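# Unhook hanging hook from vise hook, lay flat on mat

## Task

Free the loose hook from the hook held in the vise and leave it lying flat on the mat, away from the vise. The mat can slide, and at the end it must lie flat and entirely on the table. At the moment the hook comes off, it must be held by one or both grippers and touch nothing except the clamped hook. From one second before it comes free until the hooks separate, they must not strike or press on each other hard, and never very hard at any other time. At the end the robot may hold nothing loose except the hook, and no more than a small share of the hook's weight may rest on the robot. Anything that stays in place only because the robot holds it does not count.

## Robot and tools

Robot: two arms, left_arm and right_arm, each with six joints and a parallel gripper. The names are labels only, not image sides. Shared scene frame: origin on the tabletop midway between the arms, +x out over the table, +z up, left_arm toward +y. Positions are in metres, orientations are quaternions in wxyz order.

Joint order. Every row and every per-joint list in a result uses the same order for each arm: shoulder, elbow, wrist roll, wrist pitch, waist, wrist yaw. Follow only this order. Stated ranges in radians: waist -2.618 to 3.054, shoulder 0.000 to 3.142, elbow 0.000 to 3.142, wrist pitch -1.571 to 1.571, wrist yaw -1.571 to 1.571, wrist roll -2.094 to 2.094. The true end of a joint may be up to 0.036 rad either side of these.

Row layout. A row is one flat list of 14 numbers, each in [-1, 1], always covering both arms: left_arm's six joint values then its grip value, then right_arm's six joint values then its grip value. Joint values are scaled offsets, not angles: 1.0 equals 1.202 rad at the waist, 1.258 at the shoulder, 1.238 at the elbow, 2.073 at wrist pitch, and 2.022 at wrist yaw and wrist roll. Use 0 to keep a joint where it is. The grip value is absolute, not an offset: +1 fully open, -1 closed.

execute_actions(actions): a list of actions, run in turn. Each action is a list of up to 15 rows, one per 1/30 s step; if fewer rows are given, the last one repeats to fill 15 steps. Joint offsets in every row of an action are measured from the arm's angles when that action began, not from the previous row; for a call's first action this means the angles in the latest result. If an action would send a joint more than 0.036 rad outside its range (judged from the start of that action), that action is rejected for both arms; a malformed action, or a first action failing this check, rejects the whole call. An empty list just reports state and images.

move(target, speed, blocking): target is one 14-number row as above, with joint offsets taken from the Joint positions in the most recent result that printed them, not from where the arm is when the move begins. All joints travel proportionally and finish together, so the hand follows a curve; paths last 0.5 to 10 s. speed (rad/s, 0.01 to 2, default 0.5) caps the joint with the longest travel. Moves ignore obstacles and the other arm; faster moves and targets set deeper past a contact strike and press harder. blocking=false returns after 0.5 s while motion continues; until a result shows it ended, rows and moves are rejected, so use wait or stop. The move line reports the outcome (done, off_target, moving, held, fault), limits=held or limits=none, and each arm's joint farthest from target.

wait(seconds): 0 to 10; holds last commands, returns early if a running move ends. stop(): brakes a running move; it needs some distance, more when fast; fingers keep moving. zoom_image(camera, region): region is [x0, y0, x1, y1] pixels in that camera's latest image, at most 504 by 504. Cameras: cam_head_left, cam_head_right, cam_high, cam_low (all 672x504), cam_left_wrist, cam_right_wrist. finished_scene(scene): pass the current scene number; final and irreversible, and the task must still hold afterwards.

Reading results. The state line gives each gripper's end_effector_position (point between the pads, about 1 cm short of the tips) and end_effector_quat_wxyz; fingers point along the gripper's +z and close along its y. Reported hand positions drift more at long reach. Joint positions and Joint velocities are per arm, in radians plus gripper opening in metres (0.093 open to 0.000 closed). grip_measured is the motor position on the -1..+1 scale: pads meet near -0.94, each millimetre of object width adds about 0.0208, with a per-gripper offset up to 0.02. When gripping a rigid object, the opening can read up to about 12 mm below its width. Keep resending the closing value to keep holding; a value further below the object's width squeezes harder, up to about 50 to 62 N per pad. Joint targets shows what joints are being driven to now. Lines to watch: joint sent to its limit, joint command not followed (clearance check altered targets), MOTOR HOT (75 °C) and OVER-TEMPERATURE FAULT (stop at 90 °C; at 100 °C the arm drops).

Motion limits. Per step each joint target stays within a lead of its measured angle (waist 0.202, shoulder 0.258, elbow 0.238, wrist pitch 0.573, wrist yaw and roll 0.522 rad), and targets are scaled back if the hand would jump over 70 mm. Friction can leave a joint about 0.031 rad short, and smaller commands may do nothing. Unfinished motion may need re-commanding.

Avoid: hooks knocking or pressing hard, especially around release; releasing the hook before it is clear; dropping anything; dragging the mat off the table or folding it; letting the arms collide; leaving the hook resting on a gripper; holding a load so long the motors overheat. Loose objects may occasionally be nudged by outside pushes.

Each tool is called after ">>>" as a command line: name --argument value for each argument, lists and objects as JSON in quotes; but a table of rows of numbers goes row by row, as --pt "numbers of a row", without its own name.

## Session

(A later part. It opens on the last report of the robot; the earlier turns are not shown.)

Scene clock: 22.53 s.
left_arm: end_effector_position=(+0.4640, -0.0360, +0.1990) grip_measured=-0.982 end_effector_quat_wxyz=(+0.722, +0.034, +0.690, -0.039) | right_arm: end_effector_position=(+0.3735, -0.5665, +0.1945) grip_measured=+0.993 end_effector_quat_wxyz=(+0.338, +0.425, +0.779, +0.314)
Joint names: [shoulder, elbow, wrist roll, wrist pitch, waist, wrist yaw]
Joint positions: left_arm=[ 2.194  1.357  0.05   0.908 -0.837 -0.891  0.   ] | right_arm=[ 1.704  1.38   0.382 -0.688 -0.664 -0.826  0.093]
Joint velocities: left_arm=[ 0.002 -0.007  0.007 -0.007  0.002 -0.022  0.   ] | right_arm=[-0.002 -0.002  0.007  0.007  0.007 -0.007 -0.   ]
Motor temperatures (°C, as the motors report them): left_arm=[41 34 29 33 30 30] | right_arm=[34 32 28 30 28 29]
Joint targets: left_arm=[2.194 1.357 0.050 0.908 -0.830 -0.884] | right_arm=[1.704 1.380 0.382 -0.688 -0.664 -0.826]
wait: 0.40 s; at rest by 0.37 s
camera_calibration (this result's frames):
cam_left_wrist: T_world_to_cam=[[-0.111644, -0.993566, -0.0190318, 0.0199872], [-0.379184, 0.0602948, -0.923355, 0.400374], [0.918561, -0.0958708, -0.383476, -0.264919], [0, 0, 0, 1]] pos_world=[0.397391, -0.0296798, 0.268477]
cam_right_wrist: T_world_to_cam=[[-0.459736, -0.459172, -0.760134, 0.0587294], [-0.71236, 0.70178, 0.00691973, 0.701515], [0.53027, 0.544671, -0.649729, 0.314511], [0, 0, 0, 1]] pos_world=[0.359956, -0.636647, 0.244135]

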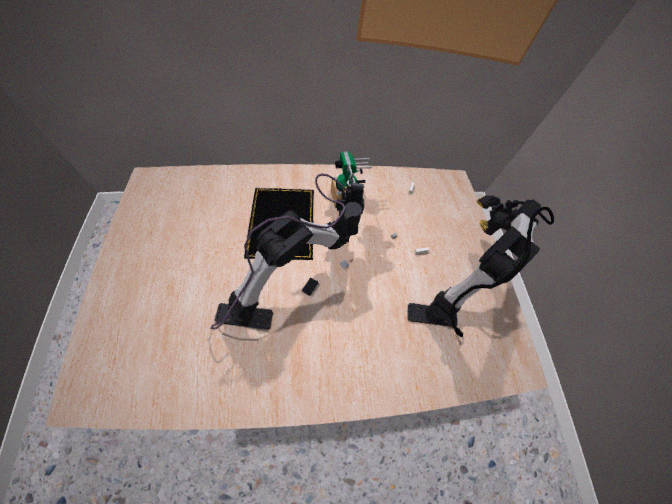

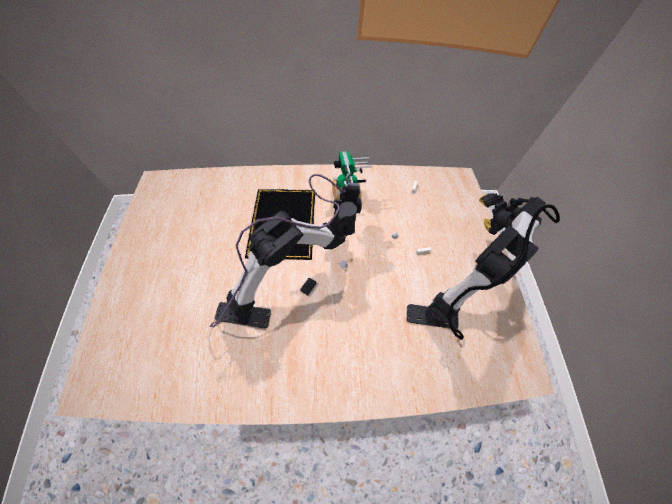

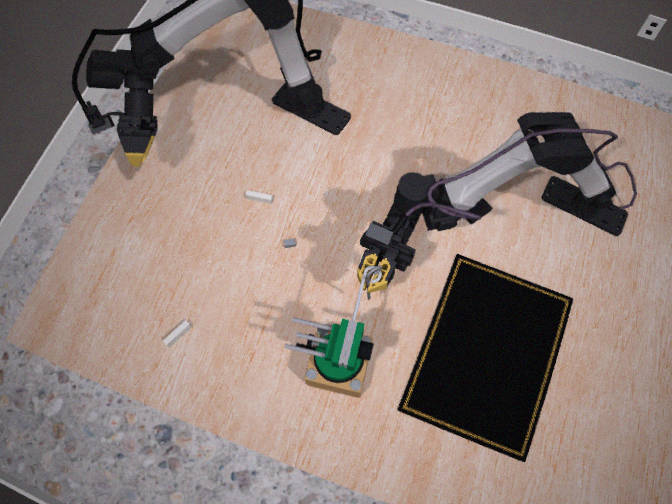

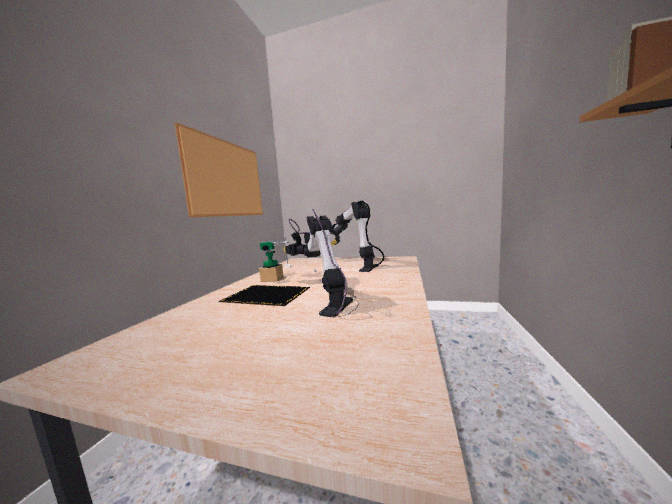

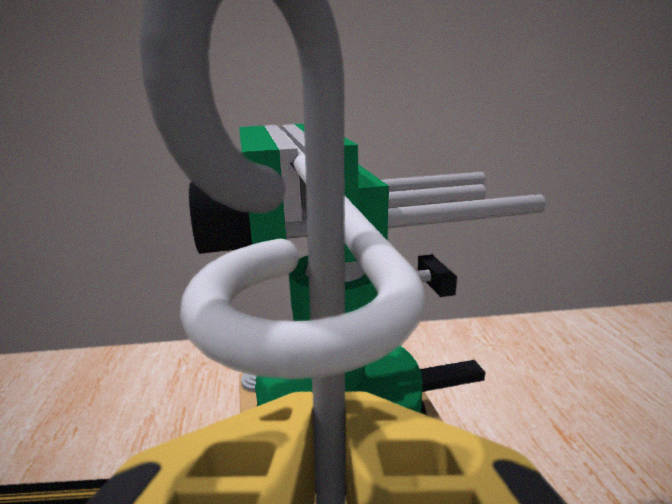

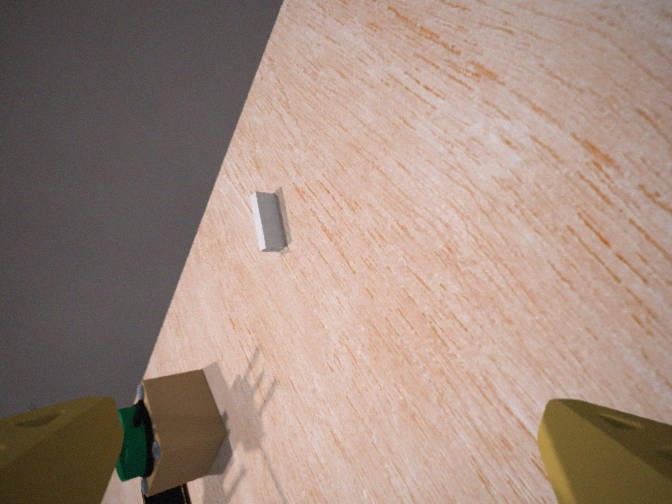

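>>> execute_actions --actions '[[[0,0,0,0,0.005,0.004,-1,0,0,0,0,0,0,0.993],[0,0,0,0,0.0055,0.0053,-1,0,0,0,0,0,0,0.993],[0,0,0,0,0.0062,0.0066,-1,0,0,0,0,0,0,0.993],[0,0,0,0,0.0071,0.0079,-1,0,0,0,0,0,0,0.993],[0,0,0,0,0.0081,0.0092,-1,0,0,0,0,0,0,0.993],[0,0,0,0,0.009,0.0105,-1,0,0,0,0,0,0,0.993],[0,0,0,0,0.01,0.0118,-1,0,0,0,0,0,0,0.993],[0,0,0,0,0.0109,0.0131,-1,0,0,0,0,0,0,0.993],[0,0,0,0,0.0119,0.0144,-1,0,0,0,0,0,0,0.993],[0,0,0,0,0.0128,0.0157,-1,0,0,0,0,0,0,0.993],[0,0,0,0,0.0138,0.017,-1,0,0,0,0,0,0,0.993],[0,0,0,0,0.0147,0.0183,-1,0,0,0,0,0,0,0.993],[0,0,0,0,0.0156,0.0196,-1,0,0,0,0,0,0,0.993],[0,0,0,0,0.0166,0.0205,-1,0,0,0,0,0,0,0.993],[0,0,0,0,0.0175,0.021,-1,0,0,0,0,0,0,0.993]],[[0,0,0,0,0.009,0.008,-1,0,0,0,0,0,0,0.993],[0,0,0,0,0.01,0.0085,-1,0,0,0,0,0,0,0.993],[0,0,0,0,0.011,0.009,-1,0,0,0,0,0,0,0.993],[0,0,0,0,0.012,0.009,-1,0,0,0,0,0,0,0.993],[0,0,0,0,0.013,0.009,-1,0,0,0,0,0,0,0.993],[0,0,0,0,0.014,0.009,-1,0,0,0,0,0,0,0.993],[0,0,0,0,0.015,0.009,-1,0,0,0,0,0,0,0.993],[0,0,0,0,0.016,0.009,-1,0,0,0,0,0,0,0.993],[0,0,0,0,0.017,0.009,-1,0,0,0,0,0,0,0.993],[0,0,0,0,0.018,0.009,-1,0,0,0,0,0,0,0.993],[0,0,0,0,0.019,0.009,-1,0,0,0,0,0,0,0.993]]]'

>>> zoom_image --camera "cam_high" --region '[335,235,415,315]'

>>> zoom_image --camera "cam_low" --region '[260,220,320,280]'

Scene clock: 24.30 s.
left_arm: end_effector_position=(+0.4739, -0.0309, +0.1993) grip_measured=-0.982 end_effector_quat_wxyz=(+0.722, +0.038, +0.689, -0.042) | right_arm: end_effector_position=(+0.3735, -0.5665, +0.1945) grip_measured=+0.993 end_effector_quat_wxyz=(+0.338, +0.425, +0.779, +0.314)
Joint names: [shoulder, elbow, wrist roll, wrist pitch, waist, wrist yaw]
Joint positions: left_arm=[ 2.194  1.357  0.05   0.908 -0.81  -0.855  0.   ] | right_arm=[ 1.704  1.38   0.382 -0.688 -0.664 -0.826  0.093]
Joint velocities: left_arm=[ 0.007  0.017  0.007 -0.037 -0.002 -0.066  0.   ] | right_arm=[ 0.002  0.007  0.007 -0.051  0.002  0.007  0.001]
Motor temperatures (°C, as the motors report them): left_arm=[42 34 29 34 30 30] | right_arm=[34 32 28 30 28 29]
Joint targets: left_arm=[2.194 1.357 0.050 0.908 -0.803 -0.847] | right_arm=[1.704 1.380 0.382 -0.688 -0.664 -0.826]
camera_calibration (this result's frames):
cam_left_wrist: T_world_to_cam=[[-0.121358, -0.992392, -0.0207207, 0.0311632], [-0.376566, 0.0653441, -0.924082, 0.403205], [0.918406, -0.104342, -0.381632, -0.273986], [0, 0, 0, 1]] pos_world=[0.407246, -0.0240092, 0.268679]
cam_right_wrist: T_world_to_cam=[[-0.459736, -0.459172, -0.760134, 0.0587294], [-0.71236, 0.70178, 0.00691973, 0.701515], [0.53027, 0.544671, -0.649729, 0.314511], [0, 0, 0, 1]] pos_world=[0.359956, -0.636647, 0.244135]

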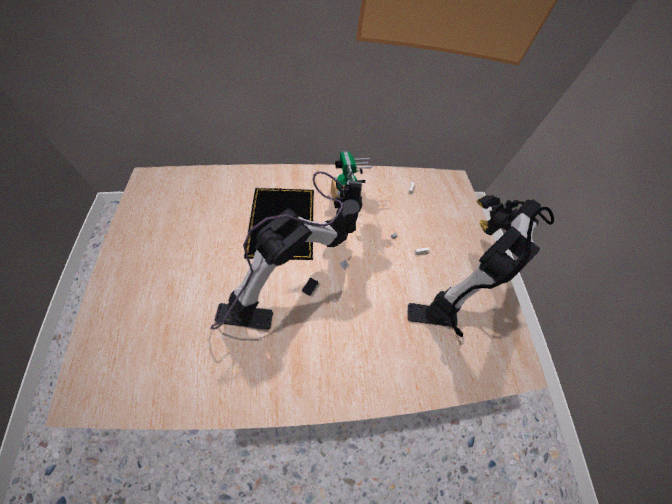

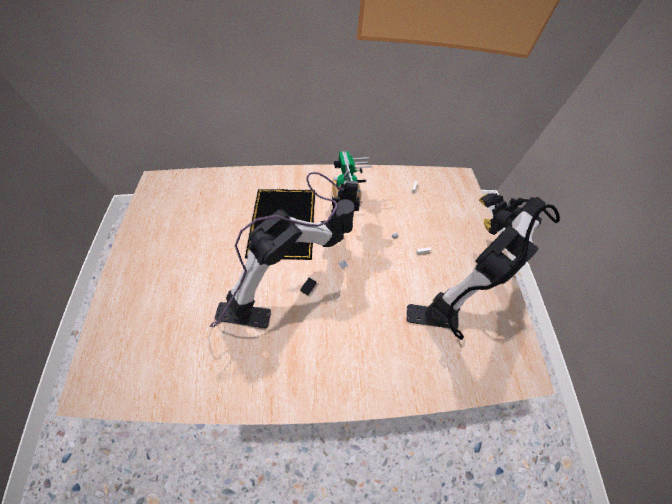

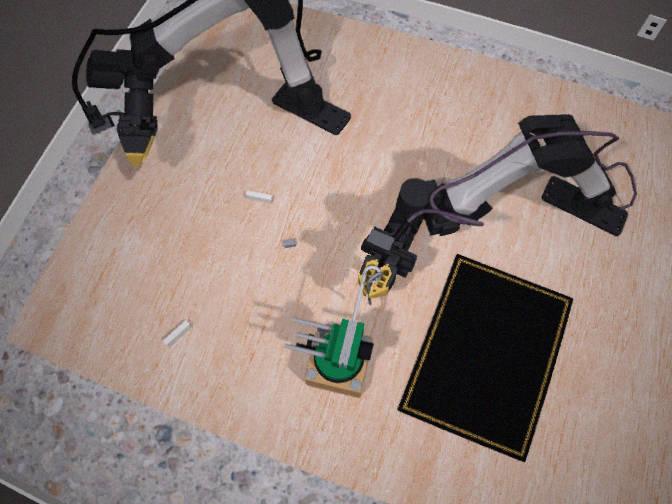

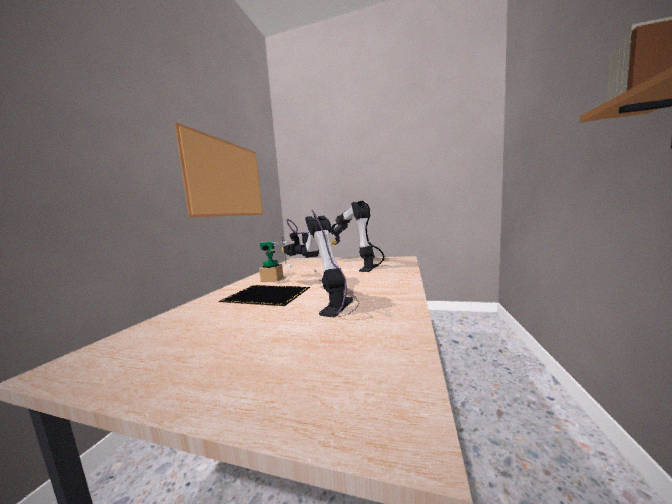

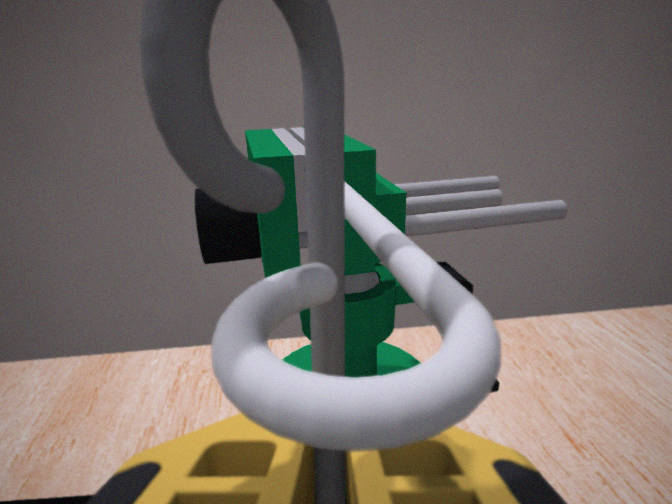

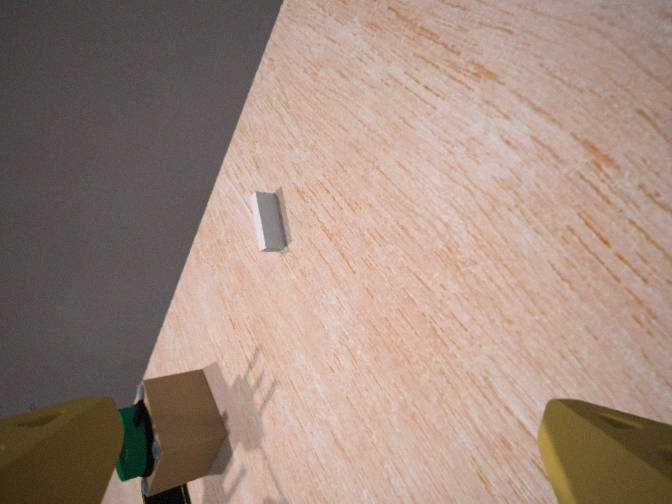

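Region (335, 235, 415, 315) of cam_high's 672x504 image, scaled by 6.300, with more detail than that image has.

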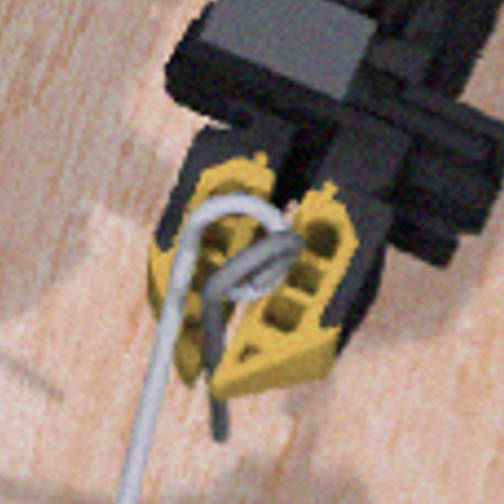

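Region (260, 220, 320, 280) of cam_low's 672x504 image, scaled by 8.400, with more detail than that image has.

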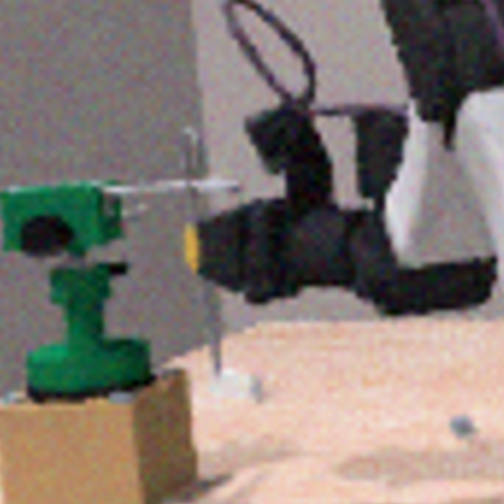

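>>> move --target '[0,0,0,0,0,-0.27,-1,0,0,0,0,0,0,0.993]' --speed 0.5

Scene clock: 26.93 s.
left_arm: end_effector_position=(+0.4603, +0.0577, +0.1936) grip_measured=-0.982 end_effector_quat_wxyz=(+0.697, -0.155, +0.685, +0.143) | right_arm: end_effector_position=(+0.3735, -0.5665, +0.1945) grip_measured=+0.993 end_effector_quat_wxyz=(+0.338, +0.425, +0.779, +0.314)
Joint names: [shoulder, elbow, wrist roll, wrist pitch, waist, wrist yaw]
Joint positions: left_arm=[ 2.194  1.357  0.05   0.908 -0.809 -1.393  0.   ] | right_arm=[ 1.704  1.38   0.382 -0.688 -0.664 -0.826  0.093]
Joint velocities: left_arm=[ 0.012 -0.002 -0.022  0.007 -0.007 -0.037  0.   ] | right_arm=[-0.022 -0.007 -0.007  0.095 -0.007 -0.051 -0.001]
Motor temperatures (°C, as the motors report them): left_arm=[43 34 29 34 30 30] | right_arm=[34 32 28 30 28 29]
Joint targets: left_arm=[2.194 1.357 0.050 0.908 -0.810 -1.400] | right_arm=[1.704 1.380 0.382 -0.688 -0.664 -0.826]
move: done; limits=none; left_arm: farthest joint: the wrist yaw, 0.008 radians from its target (0.547 radians at the start); right_arm: farthest joint: the waist, 0.000 radians from its target (0.000 radians at the start)
camera_calibration (this result's frames):
cam_left_wrist: T_world_to_cam=[[0.403754, -0.914859, -0.00406954, -0.132162], [-0.37925, -0.163323, -0.910766, 0.398814], [0.832558, 0.369269, -0.412902, -0.236152], [0, 0, 0, 1]] pos_world=[0.401221, 0.031429, 0.265181]
cam_right_wrist: T_world_to_cam=[[-0.459736, -0.459172, -0.760134, 0.0587294], [-0.71236, 0.70178, 0.00691973, 0.701515], [0.53027, 0.544671, -0.649729, 0.314511], [0, 0, 0, 1]] pos_world=[0.359956, -0.636647, 0.244135]

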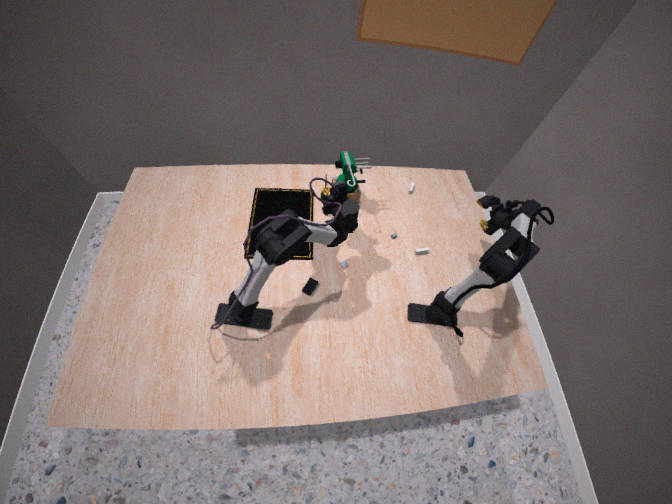

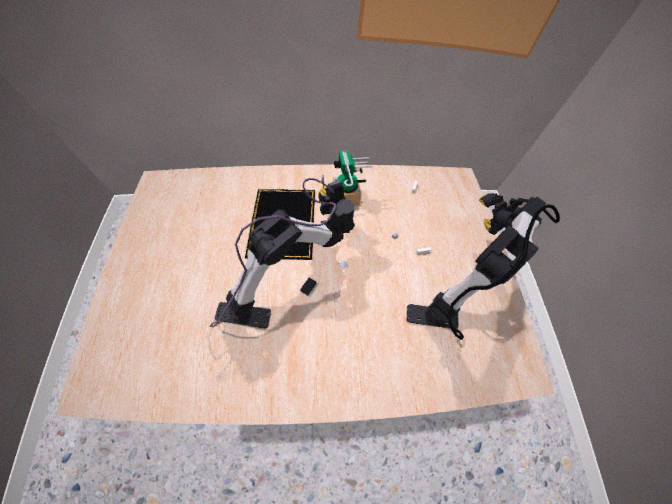

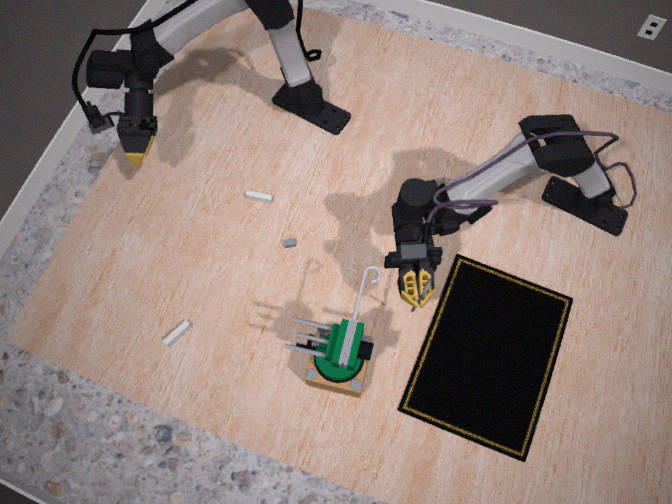

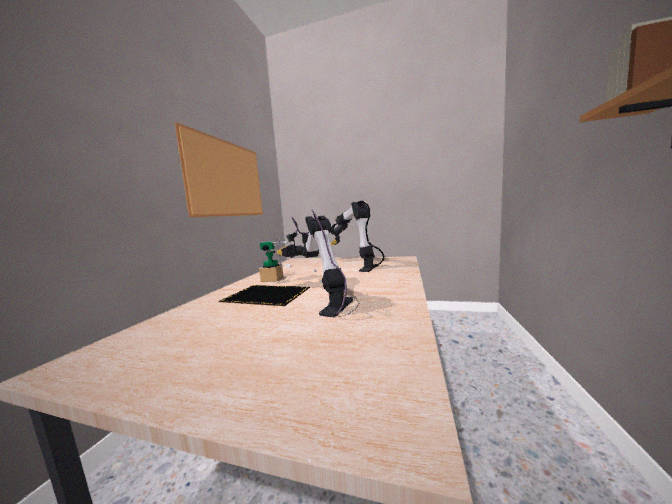

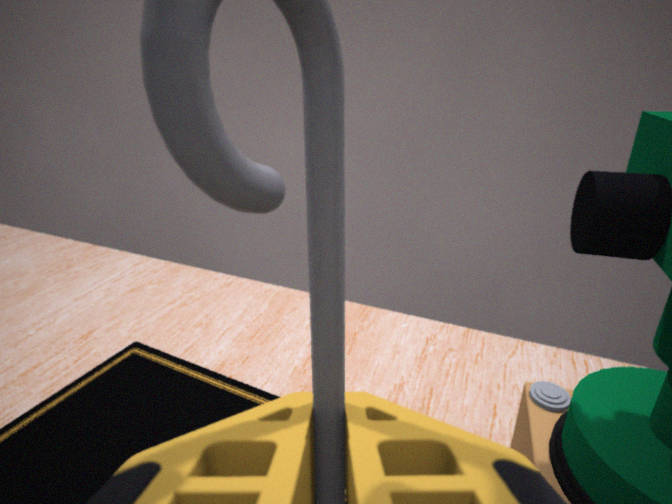

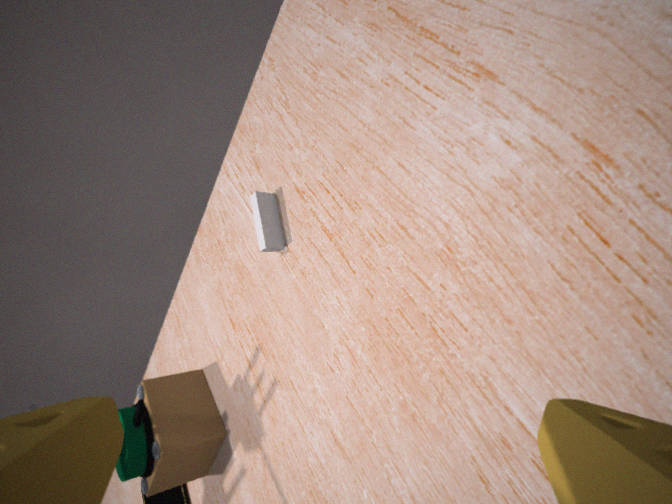

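>>> move --target '[0,-0.07,0,0,0.36,0,-1,0,0,0,0,0,0,0.993]' --speed 0.6

Scene clock: 28.30 s.
left_arm: end_effector_position=(+0.5438, +0.2667, +0.1743) grip_measured=-0.982 end_effector_quat_wxyz=(+0.636, -0.283, +0.648, +0.310) | right_arm: end_effector_position=(+0.3735, -0.5665, +0.1945) grip_measured=+0.993 end_effector_quat_wxyz=(+0.338, +0.425, +0.779, +0.314)
Joint names: [shoulder, elbow, wrist roll, wrist pitch, waist, wrist yaw]
Joint positions: left_arm=[ 2.194  1.294  0.05   0.908 -0.37  -1.393  0.   ] | right_arm=[ 1.704  1.38   0.382 -0.688 -0.664 -0.826  0.093]
Joint velocities: left_arm=[ 0.017  0.012  0.051  0.007 -0.007 -0.007  0.   ] | right_arm=[ 0.007  0.007 -0.11   0.007  0.002  0.007  0.001]
Motor temperatures (°C, as the motors report them): left_arm=[43 34 29 34 30 30] | right_arm=[34 32 28 30 28 29]
Joint targets: left_arm=[2.194 1.270 0.050 0.908 -0.377 -1.393] | right_arm=[1.704 1.380 0.382 -0.688 -0.664 -0.826]
move: off_target (left_arm); limits=none; left_arm: farthest joint: the elbow, 0.024 radians from its target (0.086 radians at the start); right_arm: farthest joint: the waist, 0.000 radians from its target (0.000 radians at the start)
camera_calibration (this result's frames):
cam_left_wrist: T_world_to_cam=[[0.752738, -0.655055, -0.0654916, -0.223071], [-0.322761, -0.280515, -0.903956, 0.446418], [0.573769, 0.70158, -0.42258, -0.336979], [0, 0, 0, 1]] pos_world=[0.505348, 0.215521, 0.246532]
cam_right_wrist: T_world_to_cam=[[-0.459736, -0.459172, -0.760134, 0.0587294], [-0.71236, 0.70178, 0.00691973, 0.701515], [0.53027, 0.544671, -0.649729, 0.314511], [0, 0, 0, 1]] pos_world=[0.359956, -0.636647, 0.244135]

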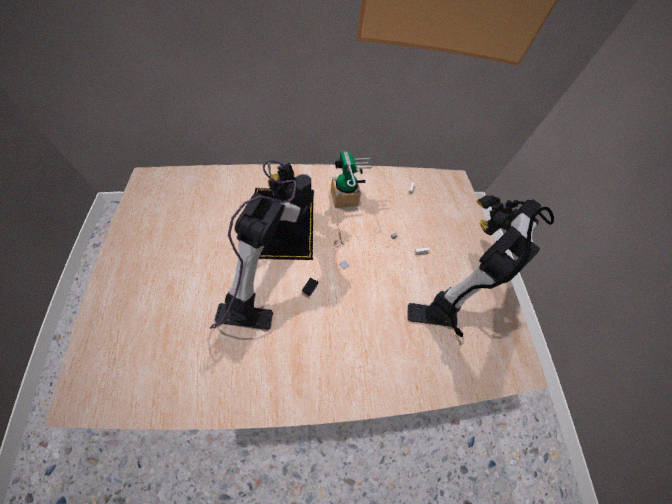

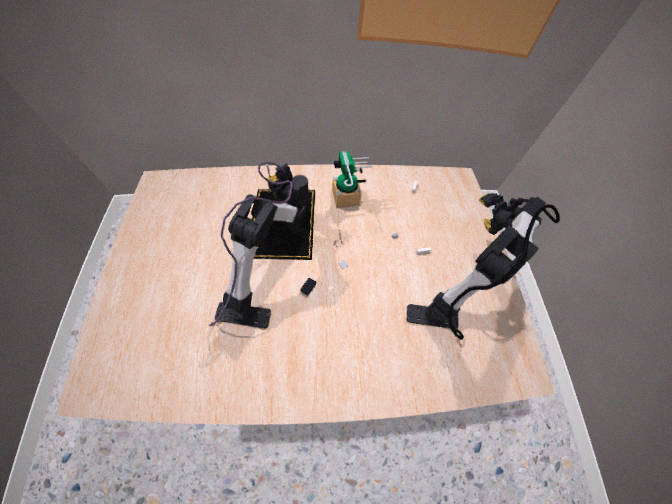

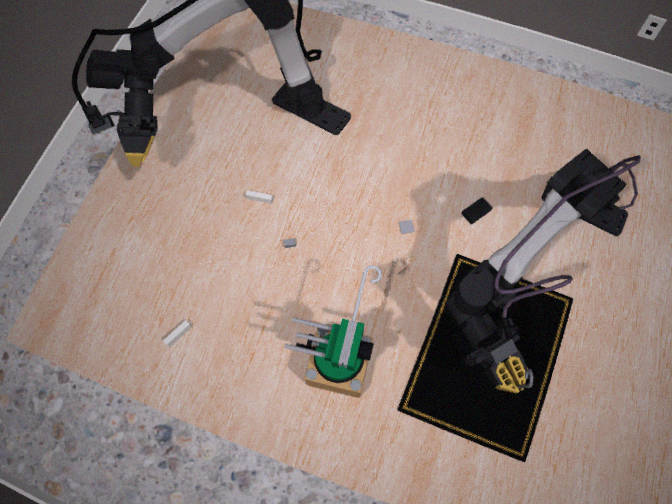

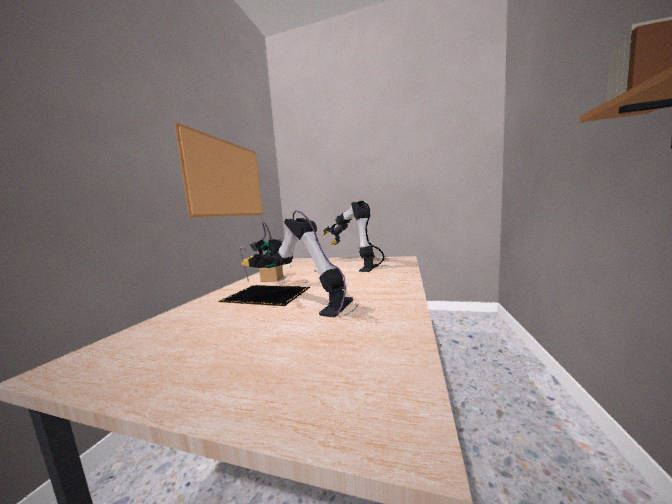

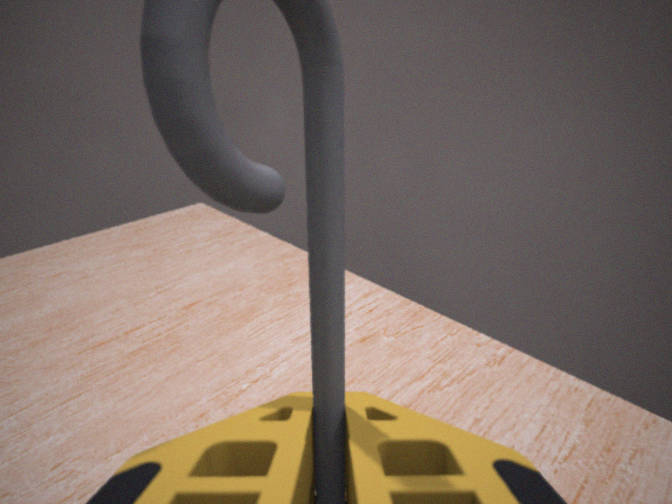

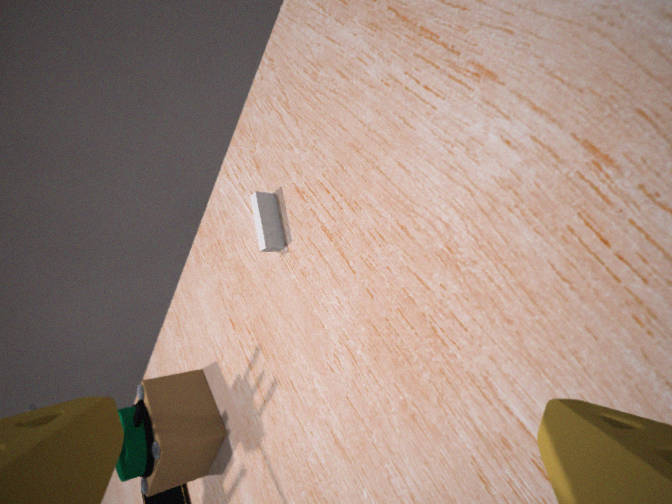

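>>> move --target '[-0.246,0.232,0,-0.859,0.233,0.841,-1,0,0,0,0,0,0,0.993]' --speed 1.1

Scene clock: 31.13 s.
left_arm: end_effector_position=(+0.4631, +0.2046, +0.1188) grip_measured=-0.982 end_effector_quat_wxyz=(+0.167, +0.175, +0.956, -0.164) | right_arm: end_effector_position=(+0.3735, -0.5665, +0.1945) grip_measured=+0.993 end_effector_quat_wxyz=(+0.338, +0.425, +0.779, +0.314)
Joint names: [shoulder, elbow, wrist roll, wrist pitch, waist, wrist yaw]
Joint positions: left_arm=[ 1.9    1.559  0.05  -0.857 -0.097  0.299  0.   ] | right_arm=[ 1.704  1.38   0.382 -0.688 -0.664 -0.826  0.093]
Joint velocities: left_arm=[-0.022 -0.007  0.11  -0.007 -0.002 -0.037  0.   ] | right_arm=[-0.002 -0.002 -0.007 -0.007  0.002 -0.007  0.002]
Motor temperatures (°C, as the motors report them): left_arm=[44 35 29 34 30 30] | right_arm=[35 32 28 30 28 29]
Joint targets: left_arm=[1.884 1.582 0.050 -0.872 -0.090 0.307] | right_arm=[1.704 1.380 0.382 -0.688 -0.664 -0.826]
move: off_target (left_arm); limits=none; left_arm: farthest joint: the elbow, 0.023 radians from its target (0.287 radians at the start); right_arm: farthest joint: the waist, 0.000 radians from its target (0.000 radians at the start)
camera_calibration (this result's frames):
cam_left_wrist: T_world_to_cam=[[-0.413334, -0.874054, 0.255315, 0.340037], [-0.900183, 0.434473, 0.0300676, 0.362926], [-0.137208, -0.217402, -0.96639, 0.311316], [0, 0, 0, 1]] pos_world=[0.509964, 0.20721, 0.203124]
cam_right_wrist: T_world_to_cam=[[-0.459736, -0.459172, -0.760134, 0.0587294], [-0.71236, 0.70178, 0.00691973, 0.701515], [0.53027, 0.544671, -0.649729, 0.314511], [0, 0, 0, 1]] pos_world=[0.359956, -0.636647, 0.244135]

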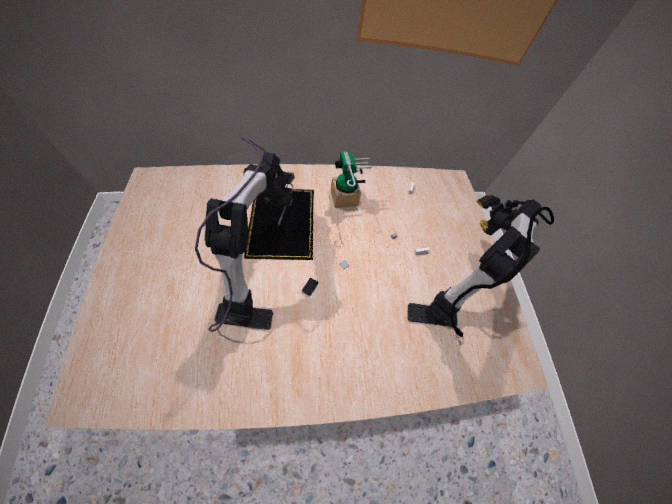

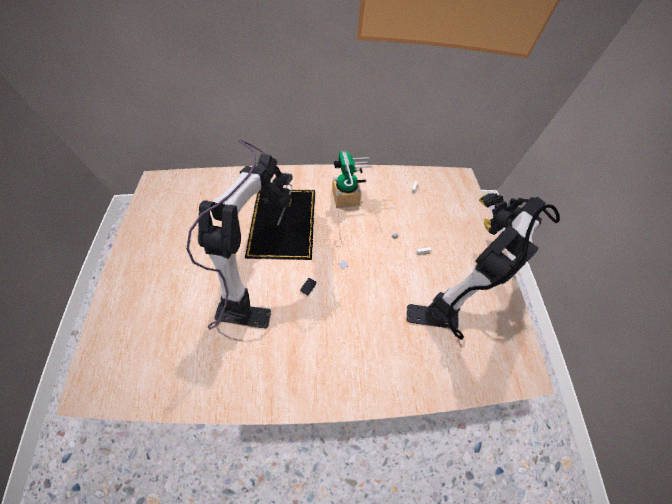

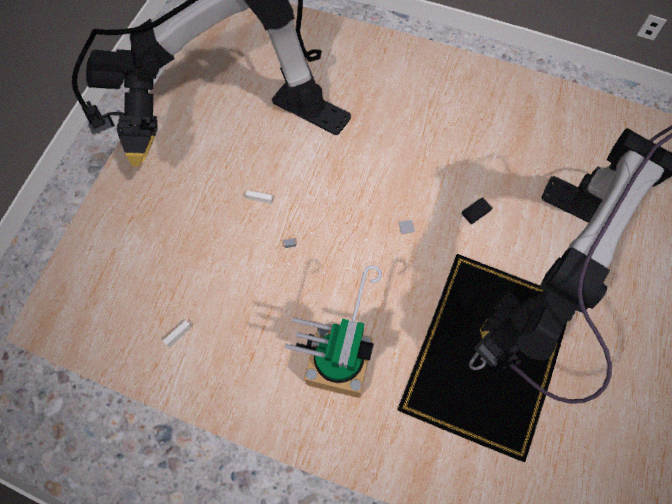

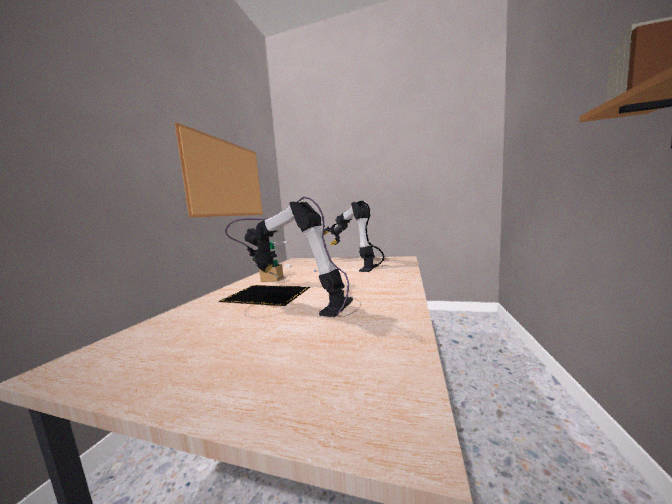

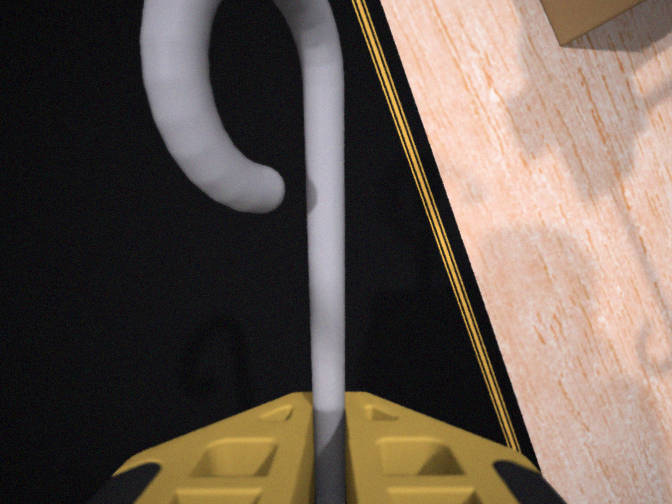

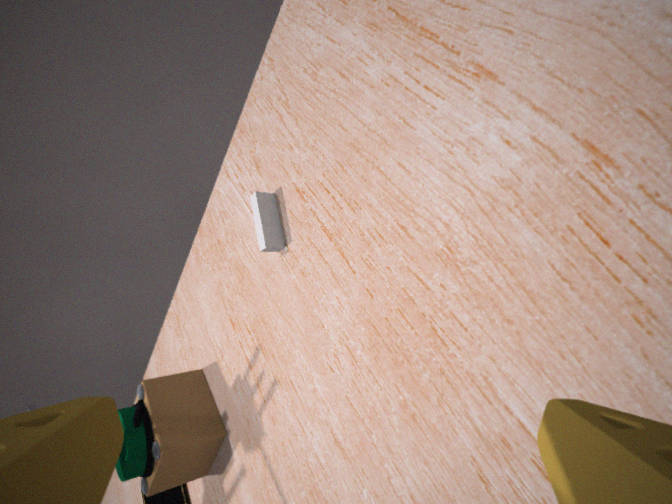

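>>> move --target '[0.205,0,0,0,0,0,-1,0,0,0,0,0,0,0.993]' --speed 0.22

>>> zoom_image --camera "cam_low" --region '[215,250,315,310]'

Scene clock: 32.83 s.
left_arm: end_effector_position=(+0.4523, +0.2073, +0.0175) grip_measured=-0.982 end_effector_quat_wxyz=(+0.048, +0.160, +0.974, -0.154) | right_arm: end_effector_position=(+0.3735, -0.5665, +0.1945) grip_measured=+0.993 end_effector_quat_wxyz=(+0.338, +0.425, +0.779, +0.314)
Joint names: [shoulder, elbow, wrist roll, wrist pitch, waist, wrist yaw]
Joint positions: left_arm=[ 2.142  1.559  0.05  -0.857 -0.097  0.299  0.   ] | right_arm=[ 1.704  1.38   0.382 -0.688 -0.664 -0.826  0.093]
Joint velocities: left_arm=[-0.027  0.007 -0.037 -0.022 -0.012 -0.007  0.   ] | right_arm=[-0.002 -0.027  0.037  0.051 -0.012 -0.022 -0.   ]
Motor temperatures (°C, as the motors report them): left_arm=[44 35 29 33 30 30] | right_arm=[35 33 28 30 28 29]
Joint targets: left_arm=[2.158 1.559 0.050 -0.857 -0.097 0.299] | right_arm=[1.704 1.380 0.382 -0.688 -0.664 -0.826]
move: done; limits=none; left_arm: farthest joint: the shoulder, 0.015 radians from its target (0.258 radians at the start); right_arm: farthest joint: the waist, 0.000 radians from its target (0.000 radians at the start)
camera_calibration (this result's frames):
cam_left_wrist: T_world_to_cam=[[-0.348931, -0.890758, 0.2912, 0.337561], [-0.865356, 0.425526, 0.264739, 0.337065], [-0.359732, -0.159616, -0.919302, 0.300363], [0, 0, 0, 1]] pos_world=[0.517517, 0.205198, 0.0885927]
cam_right_wrist: T_world_to_cam=[[-0.459736, -0.459172, -0.760134, 0.0587294], [-0.71236, 0.70178, 0.00691973, 0.701515], [0.53027, 0.544671, -0.649729, 0.314511], [0, 0, 0, 1]] pos_world=[0.359956, -0.636647, 0.244135]

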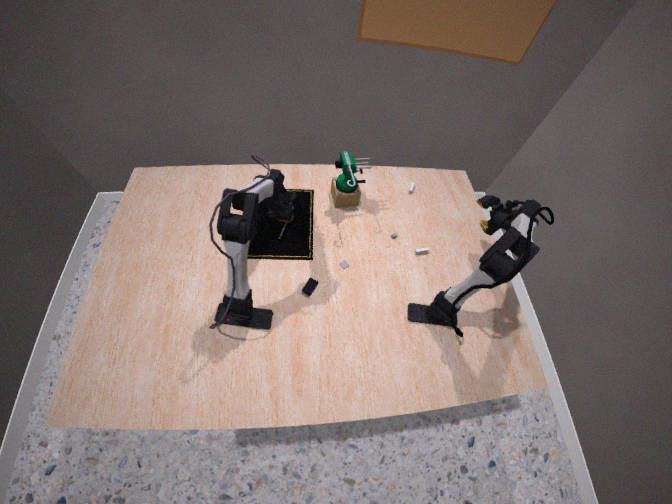

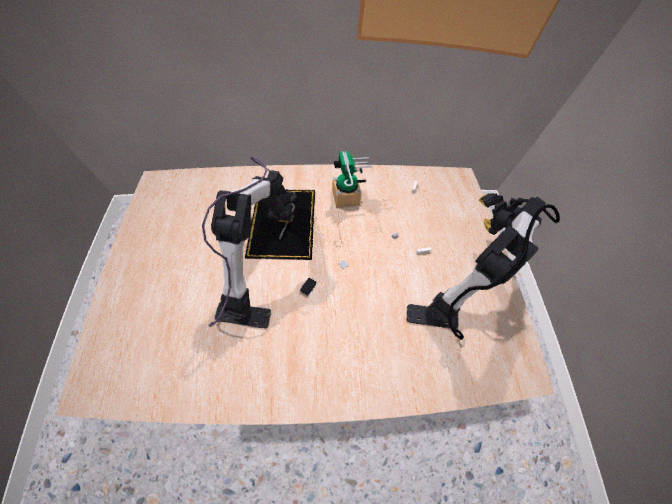

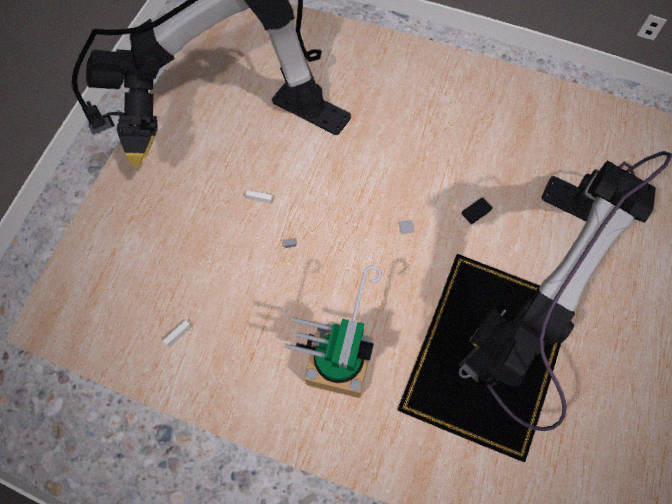

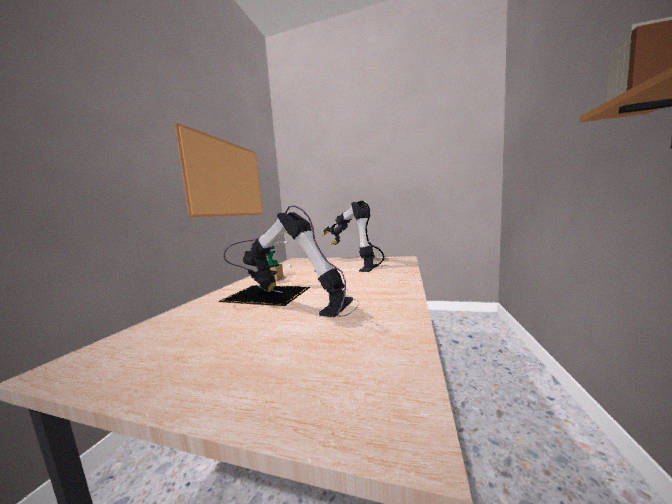

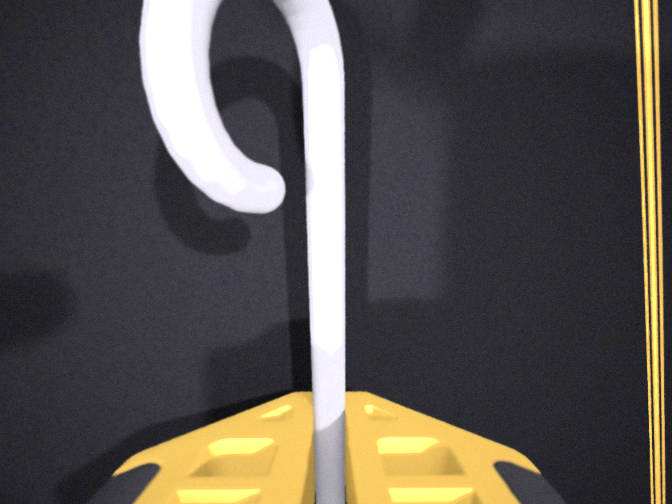

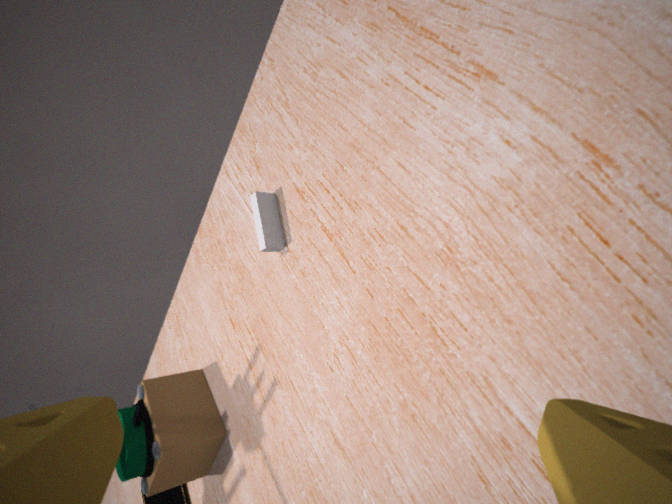

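Region (215, 250, 315, 310) of cam_low's 672x504 image, scaled by 5.040, with more detail than that image has; it fills the top 302 rows of this view, and the rest is white.

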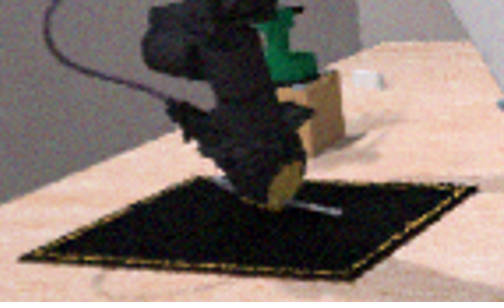

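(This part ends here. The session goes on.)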